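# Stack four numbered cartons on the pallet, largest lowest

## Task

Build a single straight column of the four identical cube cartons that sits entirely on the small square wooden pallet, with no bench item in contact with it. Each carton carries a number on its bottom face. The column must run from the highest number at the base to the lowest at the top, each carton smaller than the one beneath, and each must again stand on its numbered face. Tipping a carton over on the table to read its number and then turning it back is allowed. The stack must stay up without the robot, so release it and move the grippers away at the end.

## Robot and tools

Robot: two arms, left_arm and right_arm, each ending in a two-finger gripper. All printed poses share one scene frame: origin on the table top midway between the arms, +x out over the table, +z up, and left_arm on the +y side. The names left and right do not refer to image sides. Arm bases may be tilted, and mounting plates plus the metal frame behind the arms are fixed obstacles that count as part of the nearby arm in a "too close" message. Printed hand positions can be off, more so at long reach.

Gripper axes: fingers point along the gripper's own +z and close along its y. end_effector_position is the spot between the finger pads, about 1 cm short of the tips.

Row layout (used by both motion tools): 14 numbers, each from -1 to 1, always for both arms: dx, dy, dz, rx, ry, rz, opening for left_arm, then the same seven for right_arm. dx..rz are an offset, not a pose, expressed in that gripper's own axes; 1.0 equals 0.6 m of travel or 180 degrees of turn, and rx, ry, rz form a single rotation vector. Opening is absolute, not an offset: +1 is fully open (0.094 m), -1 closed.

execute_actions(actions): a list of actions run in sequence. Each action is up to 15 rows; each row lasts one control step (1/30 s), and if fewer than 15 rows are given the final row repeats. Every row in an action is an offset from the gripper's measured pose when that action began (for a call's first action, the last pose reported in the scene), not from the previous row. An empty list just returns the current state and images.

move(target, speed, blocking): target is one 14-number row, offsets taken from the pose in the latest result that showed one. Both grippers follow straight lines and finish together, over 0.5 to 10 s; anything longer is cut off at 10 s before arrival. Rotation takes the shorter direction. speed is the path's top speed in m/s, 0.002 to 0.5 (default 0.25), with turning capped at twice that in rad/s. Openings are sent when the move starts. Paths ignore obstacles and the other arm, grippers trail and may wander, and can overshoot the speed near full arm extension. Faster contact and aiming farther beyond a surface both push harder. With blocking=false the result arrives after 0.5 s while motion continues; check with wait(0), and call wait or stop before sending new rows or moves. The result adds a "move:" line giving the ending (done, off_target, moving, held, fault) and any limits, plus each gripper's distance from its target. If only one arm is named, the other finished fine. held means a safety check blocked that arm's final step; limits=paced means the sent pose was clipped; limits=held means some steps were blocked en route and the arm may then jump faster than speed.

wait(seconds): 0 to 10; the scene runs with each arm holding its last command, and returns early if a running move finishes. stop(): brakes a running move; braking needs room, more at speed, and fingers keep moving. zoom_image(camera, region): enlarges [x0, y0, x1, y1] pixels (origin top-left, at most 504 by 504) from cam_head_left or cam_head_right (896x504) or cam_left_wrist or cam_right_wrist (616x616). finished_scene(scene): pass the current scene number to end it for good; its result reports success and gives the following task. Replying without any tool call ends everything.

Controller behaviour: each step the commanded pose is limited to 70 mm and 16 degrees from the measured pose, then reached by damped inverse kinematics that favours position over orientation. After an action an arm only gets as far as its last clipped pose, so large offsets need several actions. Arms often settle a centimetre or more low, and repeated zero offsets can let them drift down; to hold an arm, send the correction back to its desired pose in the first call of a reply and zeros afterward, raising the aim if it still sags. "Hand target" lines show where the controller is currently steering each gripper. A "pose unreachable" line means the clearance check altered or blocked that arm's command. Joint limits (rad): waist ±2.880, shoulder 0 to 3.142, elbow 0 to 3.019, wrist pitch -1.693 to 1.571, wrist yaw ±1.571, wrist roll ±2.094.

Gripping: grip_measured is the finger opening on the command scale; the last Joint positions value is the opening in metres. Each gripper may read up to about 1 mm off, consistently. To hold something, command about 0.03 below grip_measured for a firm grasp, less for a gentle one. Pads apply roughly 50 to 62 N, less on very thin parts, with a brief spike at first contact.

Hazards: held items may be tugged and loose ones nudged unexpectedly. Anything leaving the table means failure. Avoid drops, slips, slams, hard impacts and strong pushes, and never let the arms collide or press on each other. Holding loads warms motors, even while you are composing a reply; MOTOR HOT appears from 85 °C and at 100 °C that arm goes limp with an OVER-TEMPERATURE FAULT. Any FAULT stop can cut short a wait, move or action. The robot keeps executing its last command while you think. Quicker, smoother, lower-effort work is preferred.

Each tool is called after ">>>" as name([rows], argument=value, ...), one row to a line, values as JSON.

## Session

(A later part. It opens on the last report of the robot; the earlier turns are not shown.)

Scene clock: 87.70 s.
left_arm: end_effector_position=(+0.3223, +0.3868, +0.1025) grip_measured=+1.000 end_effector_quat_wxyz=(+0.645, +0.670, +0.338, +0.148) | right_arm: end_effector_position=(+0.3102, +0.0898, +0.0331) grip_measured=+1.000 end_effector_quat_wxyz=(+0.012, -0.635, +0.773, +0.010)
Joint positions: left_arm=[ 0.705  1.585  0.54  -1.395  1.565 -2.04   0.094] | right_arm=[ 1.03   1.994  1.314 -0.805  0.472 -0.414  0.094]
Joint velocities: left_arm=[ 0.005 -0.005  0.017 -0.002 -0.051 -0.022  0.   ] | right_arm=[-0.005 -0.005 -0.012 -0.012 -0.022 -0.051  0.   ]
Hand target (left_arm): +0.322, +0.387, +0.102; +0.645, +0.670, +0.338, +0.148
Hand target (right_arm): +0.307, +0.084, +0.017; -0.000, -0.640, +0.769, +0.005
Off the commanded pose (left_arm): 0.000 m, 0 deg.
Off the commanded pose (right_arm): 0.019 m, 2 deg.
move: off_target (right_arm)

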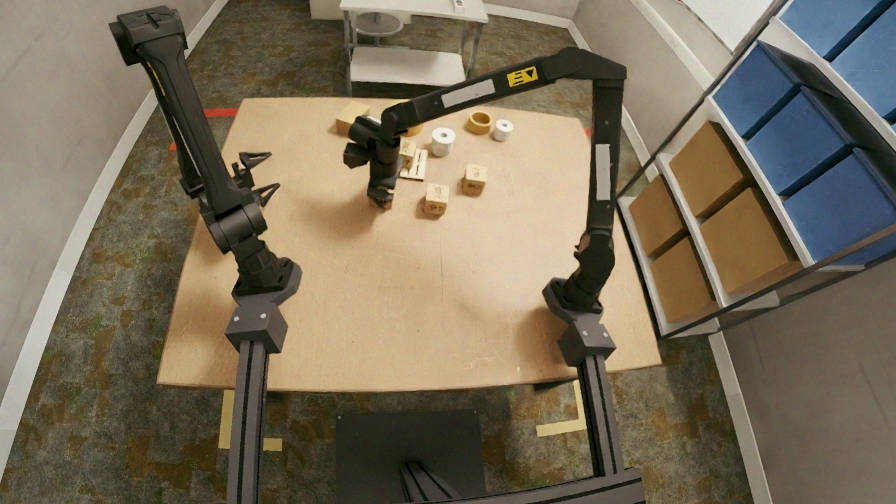

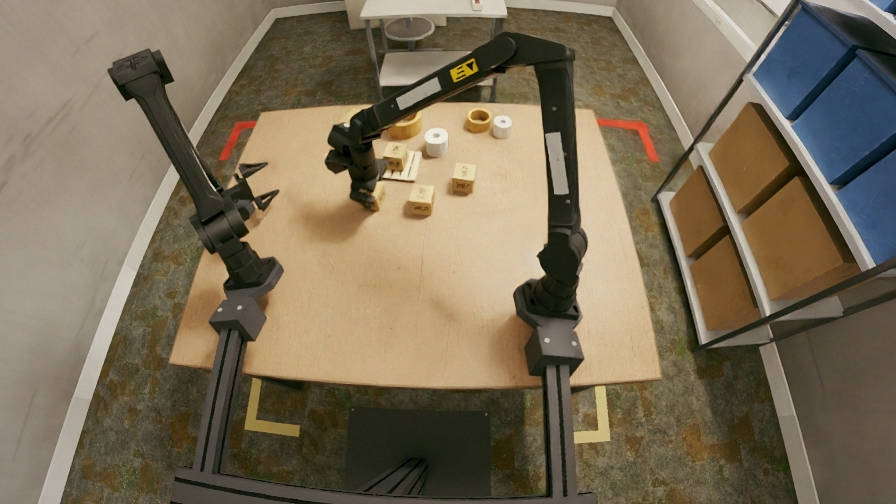

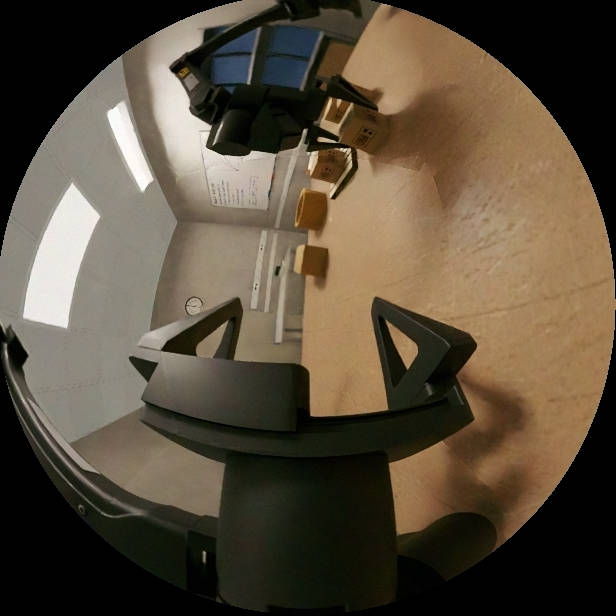

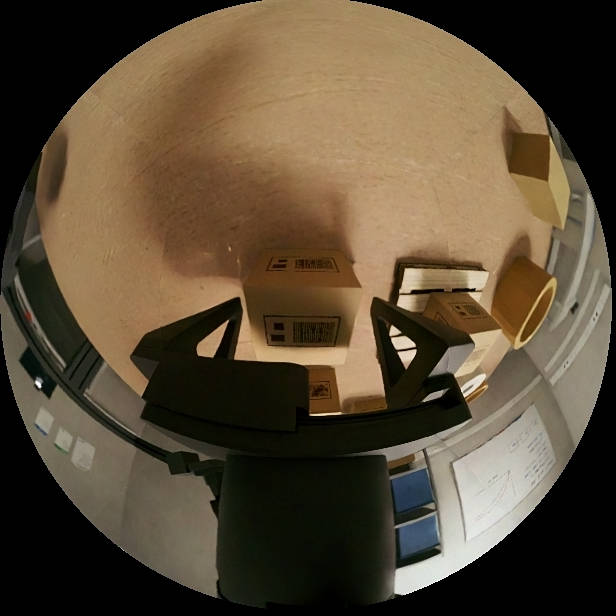

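>>> execute_actions([
  [[0,0,0,0,0,0,1,0,0,0,0,0,0,0.175]],
  [[0,0,0,0,0,0,1,0,0,0,0,0,0,0.175]],
])

>>> move(target=[0,0,0,0,0,0,1,-0.01,-0.02,-0.19,0,0,0,0.175])

>>> move(target=[0,0,0,0,0,0,1,0.04,-0.26,-0.02,0,0,0,0.175], speed=0.15)

Scene clock: 88.97 s.
left_arm: end_effector_position=(+0.3223, +0.3868, +0.1025) grip_measured=+1.000 end_effector_quat_wxyz=(+0.645, +0.670, +0.338, +0.148) | right_arm: end_effector_position=(+0.3102, +0.0898, +0.0331) grip_measured=+0.212 end_effector_quat_wxyz=(+0.012, -0.635, +0.773, +0.010)
Joint positions: left_arm=[ 0.705  1.585  0.54  -1.395  1.565 -2.04   0.094] | right_arm=[ 1.03   1.994  1.314 -0.805  0.472 -0.414  0.057]
Joint velocities: left_arm=[ 0.005 -0.005 -0.007 -0.002 -0.022  0.022  0.   ] | right_arm=[-0.015 -0.005  0.002  0.007  0.007 -0.051 -0.001]
Hand target (left_arm): +0.322, +0.387, +0.102; +0.645, +0.670, +0.338, +0.148
Hand target (right_arm): +0.310, +0.090, +0.033; +0.012, -0.635, +0.773, +0.010
Off the commanded pose (left_arm): 0.000 m, 0 deg.
Off the commanded pose (right_arm): 0.000 m, 0 deg.

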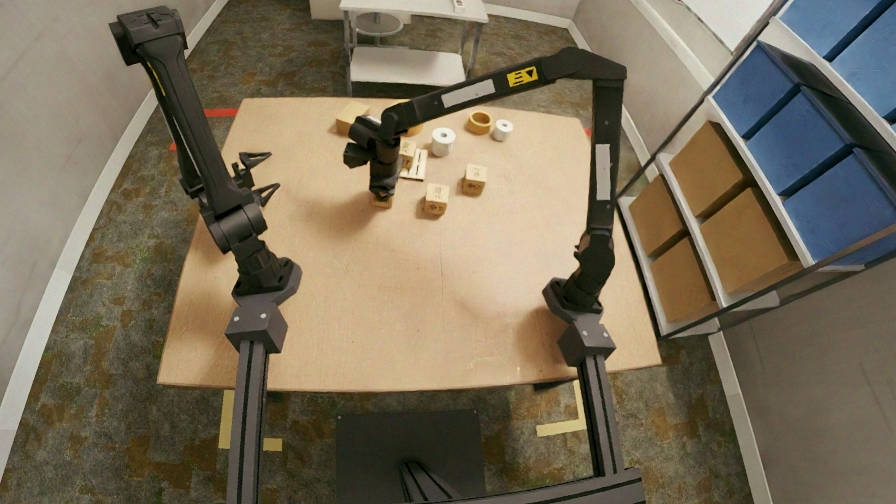

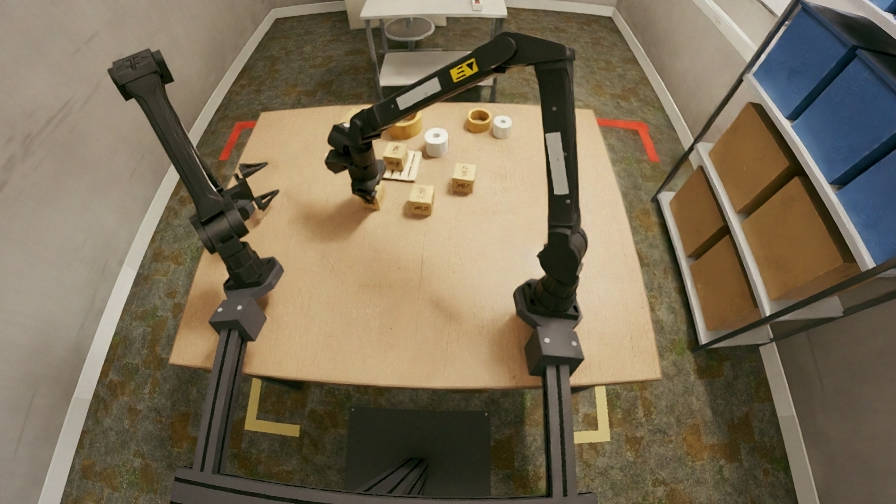

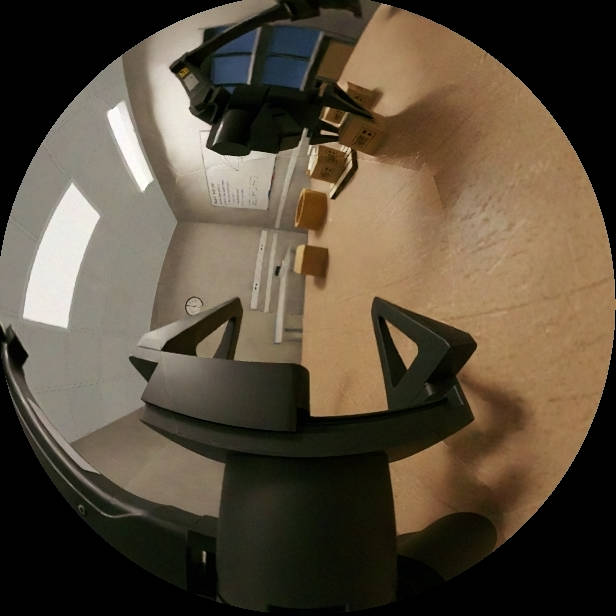

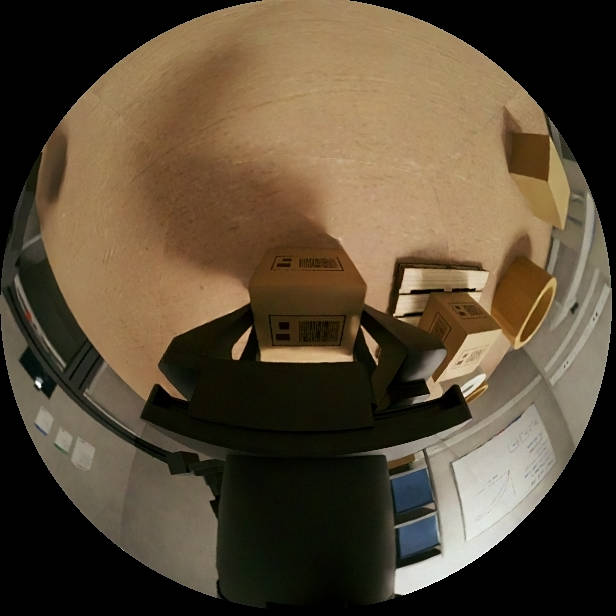

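Scene clock: 89.93 s.
left_arm: end_effector_position=(+0.3223, +0.3868, +0.1025) grip_measured=+1.000 end_effector_quat_wxyz=(+0.645, +0.670, +0.338, +0.148) | right_arm: end_effector_position=(+0.3111, +0.0807, +0.1336) grip_measured=+0.212 end_effector_quat_wxyz=(-0.002, -0.645, +0.764, +0.004)
Joint positions: left_arm=[ 0.705  1.585  0.54  -1.395  1.565 -2.04   0.094] | right_arm=[ 1.108  1.864  1.391 -1.085  0.478 -0.337  0.057]
Joint velocities: left_arm=[-0.005 -0.005  0.002  0.002  0.007  0.037  0.   ] | right_arm=[-0.015 -0.015 -0.017 -0.007 -0.022  0.051 -0.   ]
Hand target (left_arm): +0.322, +0.387, +0.102; +0.645, +0.670, +0.338, +0.148
Hand target (right_arm): +0.321, +0.089, +0.147; +0.011, -0.635, +0.773, +0.009
Off the commanded pose (left_arm): 0.000 m, 0 deg.
Off the commanded pose (right_arm): 0.020 m, 2 deg.
move: off_target (right_arm); limits=paced

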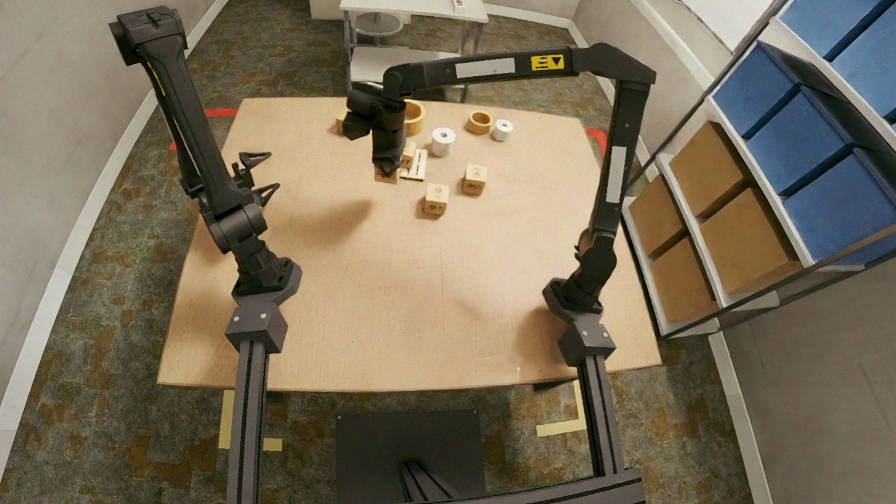

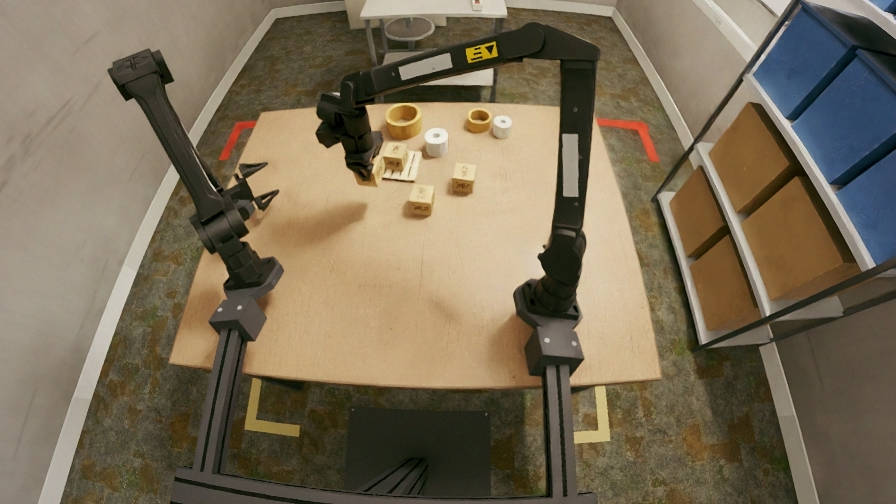

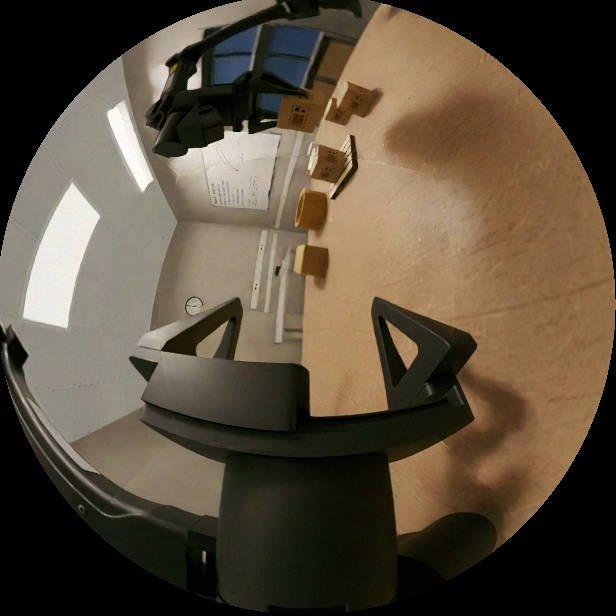

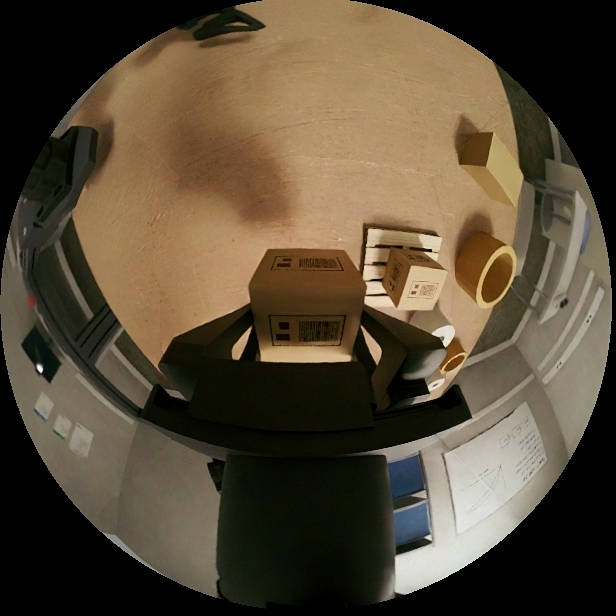

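Scene clock: 91.47 s.
left_arm: end_effector_position=(+0.3223, +0.3868, +0.1025) grip_measured=+1.000 end_effector_quat_wxyz=(+0.645, +0.670, +0.338, +0.148) | right_arm: end_effector_position=(+0.4427, +0.0261, +0.1354) grip_measured=+0.212 end_effector_quat_wxyz=(-0.015, -0.646, +0.763, +0.004)
Joint positions: left_arm=[ 0.705  1.585  0.54  -1.395  1.565 -2.04   0.094] | right_arm=[ 0.886  1.864  1.584 -1.193  0.46  -0.576  0.057]
Joint velocities: left_arm=[-0.015 -0.005 -0.007 -0.017  0.037 -0.11   0.   ] | right_arm=[ 0.015 -0.005  0.002 -0.012 -0.037 -0.051 -0.001]
Hand target (left_arm): +0.322, +0.387, +0.102; +0.645, +0.670, +0.338, +0.148
Hand target (right_arm): +0.459, +0.031, +0.147; +0.000, -0.645, +0.764, +0.007
Off the commanded pose (left_arm): 0.000 m, 0 deg.
Off the commanded pose (right_arm): 0.021 m, 1 deg.
move: off_target (right_arm)

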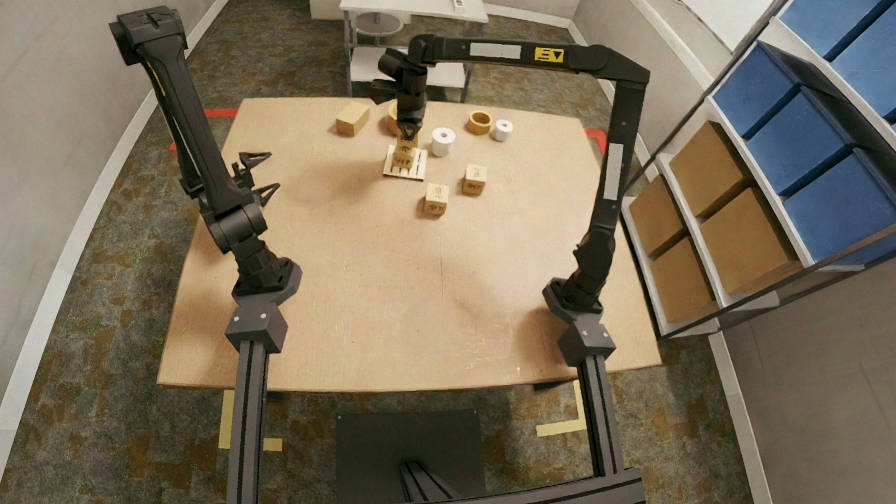

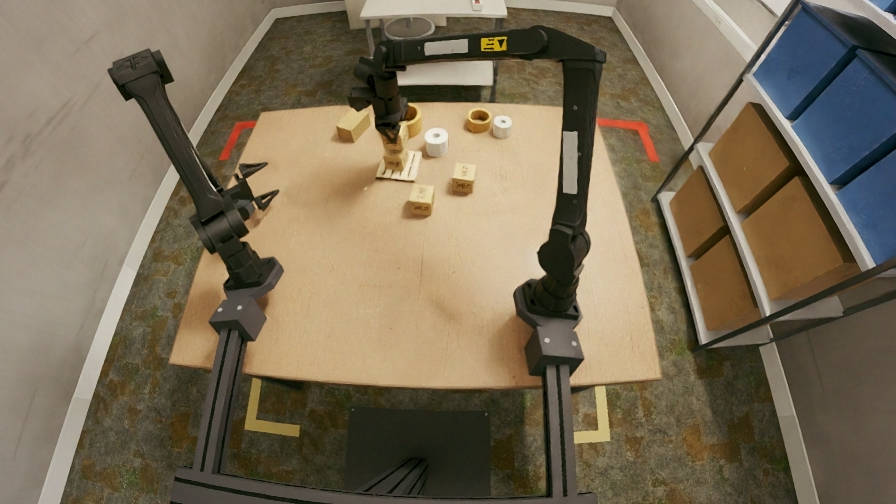

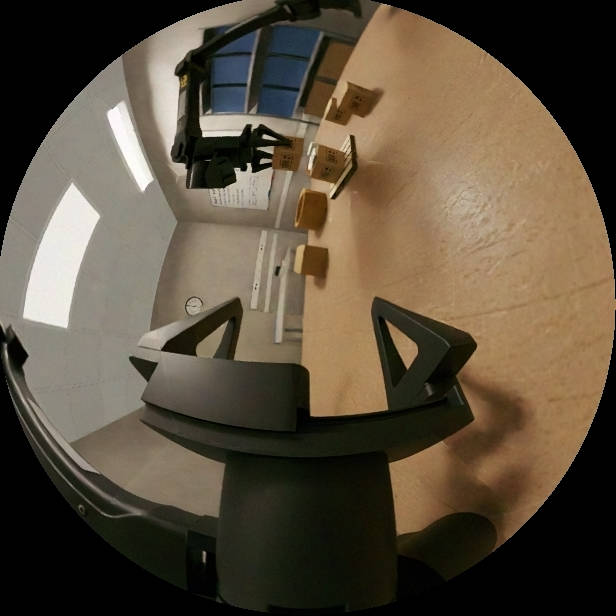

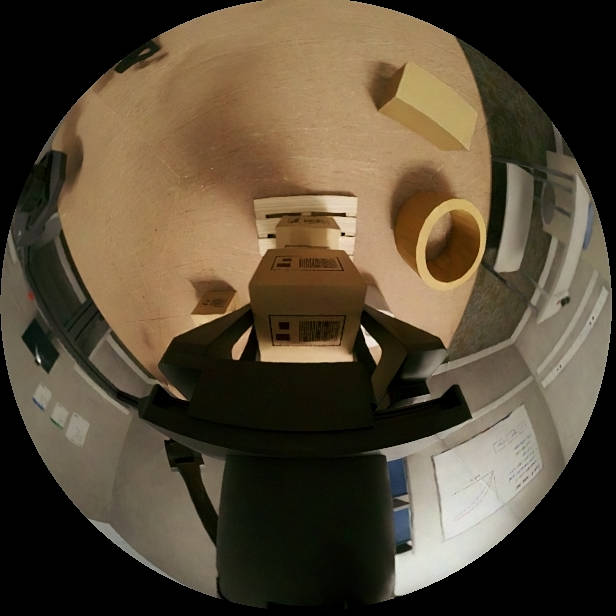

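>>> move(target=[0,0,0,0,0,0,1,-0.008,0,0.065,0.006,-0.006,-0.005,0.175], speed=0.04)

>>> zoom_image(camera="cam_head_left", region=[350,90,470,210])

>>> zoom_image(camera="cam_left_wrist", region=[240,100,380,240])

Scene clock: 93.57 s.
left_arm: end_effector_position=(+0.3223, +0.3868, +0.1025) grip_measured=+1.000 end_effector_quat_wxyz=(+0.645, +0.670, +0.338, +0.148) | right_arm: end_effector_position=(+0.4465, +0.0327, +0.1169) grip_measured=+0.212 end_effector_quat_wxyz=(+0.013, -0.646, +0.763, +0.006)
Joint positions: left_arm=[ 0.705  1.585  0.54  -1.395  1.565 -2.04   0.094] | right_arm=[ 0.875  1.866  1.536 -1.076  0.46  -0.616  0.057]
Joint velocities: left_arm=[-0.005 -0.015 -0.007 -0.002  0.022 -0.007  0.   ] | right_arm=[-0.015  0.005  0.007 -0.027 -0.051 -0.095  0.   ]
Hand target (left_arm): +0.322, +0.387, +0.102; +0.645, +0.670, +0.338, +0.148
Hand target (right_arm): +0.443, +0.030, +0.097; -0.001, -0.652, +0.758, +0.004
Off the commanded pose (left_arm): 0.000 m, 0 deg.
Off the commanded pose (right_arm): 0.021 m, 2 deg.
move: off_target (right_arm)

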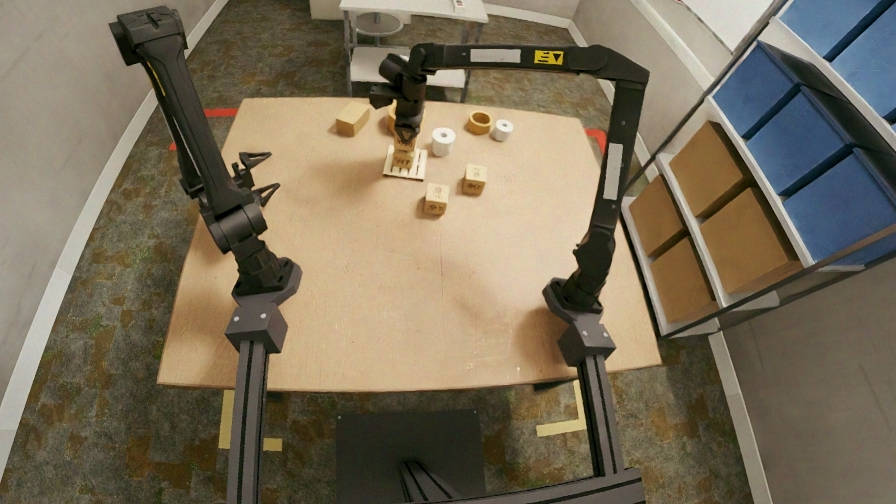

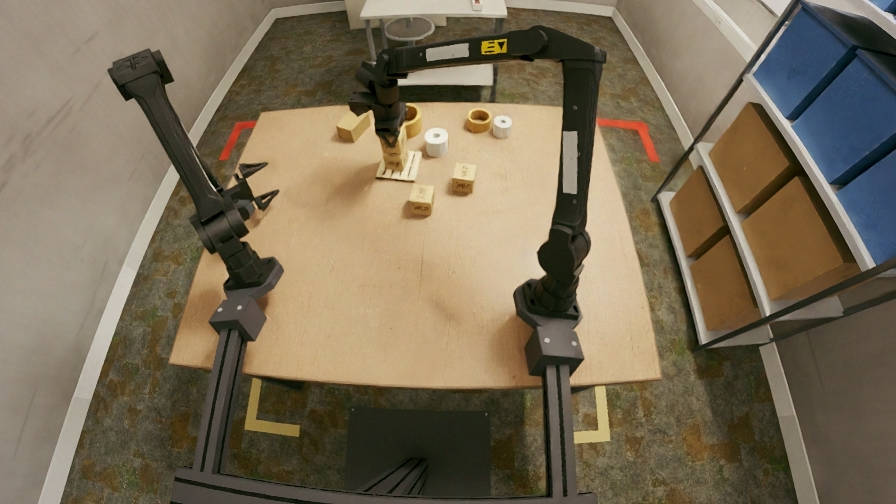

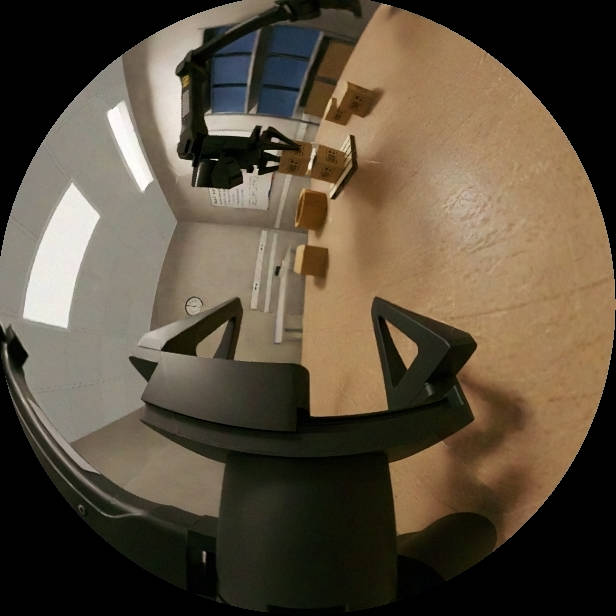

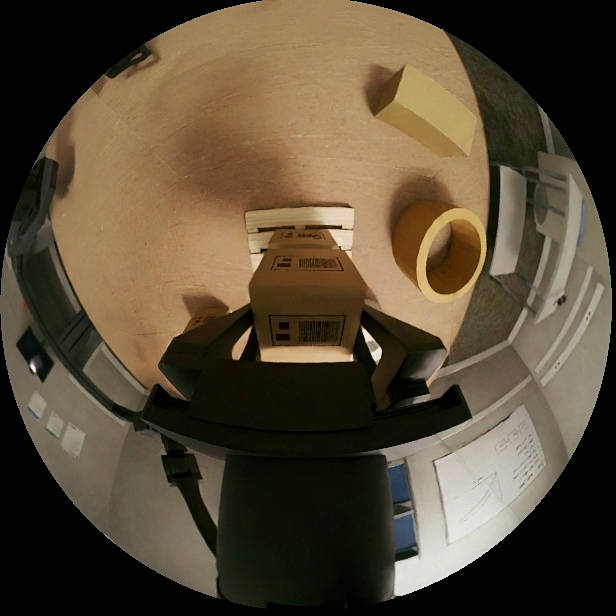

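Region (350, 90, 470, 210) of cam_head_left's 896x504 image, scaled by 4.200, with more detail than that image has.

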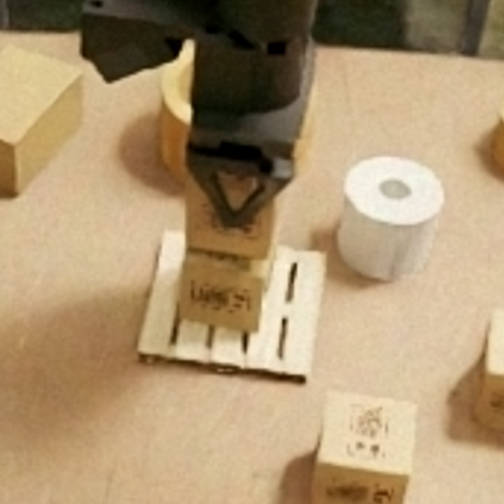

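Region (240, 100, 380, 240) of cam_left_wrist's 616x616 image, scaled by 3.600, with more detail than that image has.

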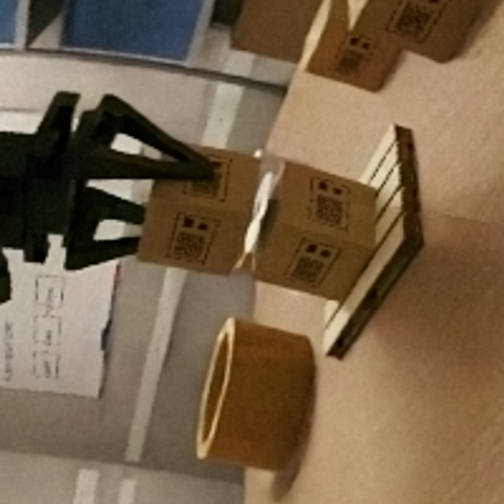

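>>> move(target=[0,0,0,0,0,0,1,0,0.006,0.052,-0.006,0.006,-0.008,0.175], speed=0.04)

>>> zoom_image(camera="cam_head_left", region=[350,90,470,210])

>>> zoom_image(camera="cam_left_wrist", region=[240,100,380,240])

Scene clock: 95.23 s.
left_arm: end_effector_position=(+0.3223, +0.3868, +0.1025) grip_measured=+1.000 end_effector_quat_wxyz=(+0.645, +0.670, +0.338, +0.148) | right_arm: end_effector_position=(+0.4467, +0.0369, +0.1049) grip_measured=+0.212 end_effector_quat_wxyz=(+0.013, -0.650, +0.759, +0.009)
Joint positions: left_arm=[ 0.705  1.585  0.54  -1.395  1.565 -2.04   0.094] | right_arm=[ 0.869  1.887  1.536 -1.052  0.454 -0.636  0.057]
Joint velocities: left_arm=[-0.015 -0.015 -0.007 -0.002  0.007 -0.037  0.   ] | right_arm=[ 0.015 -0.005 -0.012 -0.012 -0.11   0.037 -0.001]
Hand target (left_arm): +0.322, +0.387, +0.102; +0.645, +0.670, +0.338, +0.148
Hand target (right_arm): +0.444, +0.034, +0.086; +0.000, -0.655, +0.755, +0.008
Off the commanded pose (left_arm): 0.000 m, 0 deg.
Off the commanded pose (right_arm): 0.020 m, 2 deg.
move: off_target (right_arm)

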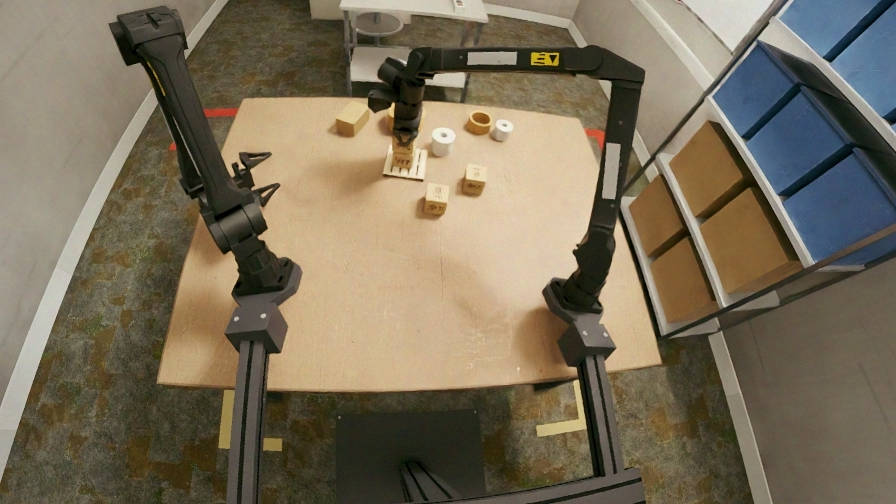

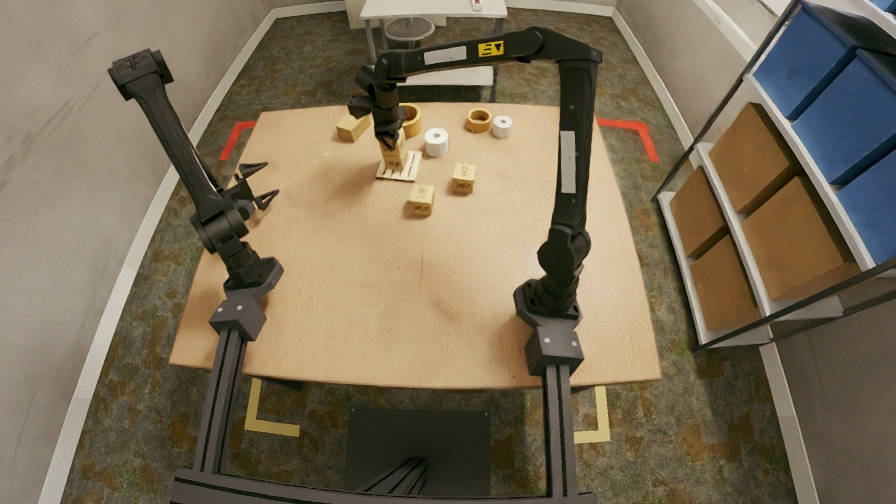

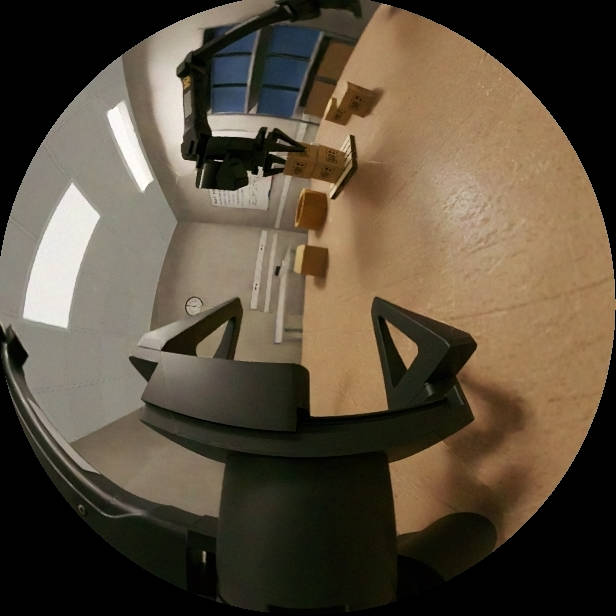

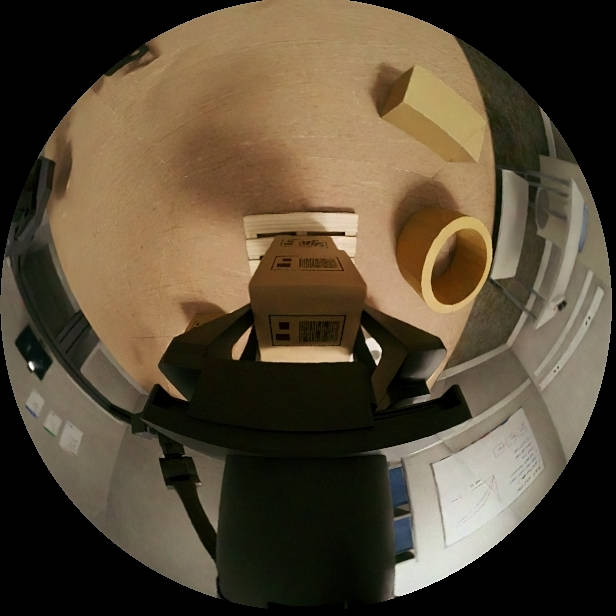

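Region (350, 90, 470, 210) of cam_head_left's 896x504 image, scaled by 4.200, with more detail than that image has.

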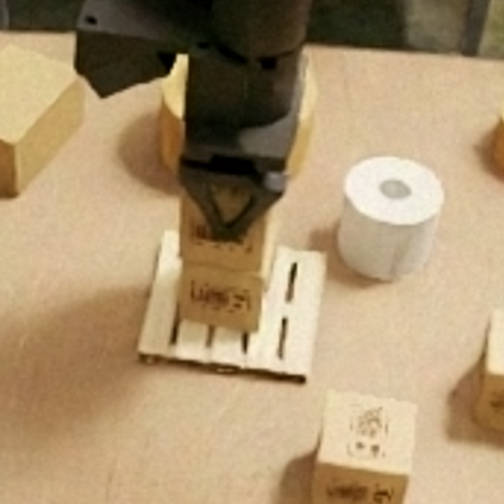

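Region (240, 100, 380, 240) of cam_left_wrist's 616x616 image, scaled by 3.600, with more detail than that image has.

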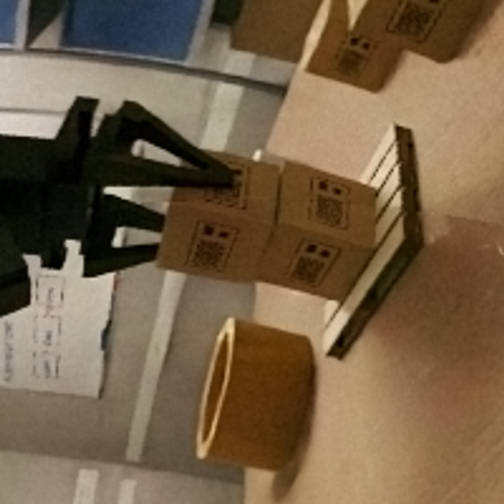

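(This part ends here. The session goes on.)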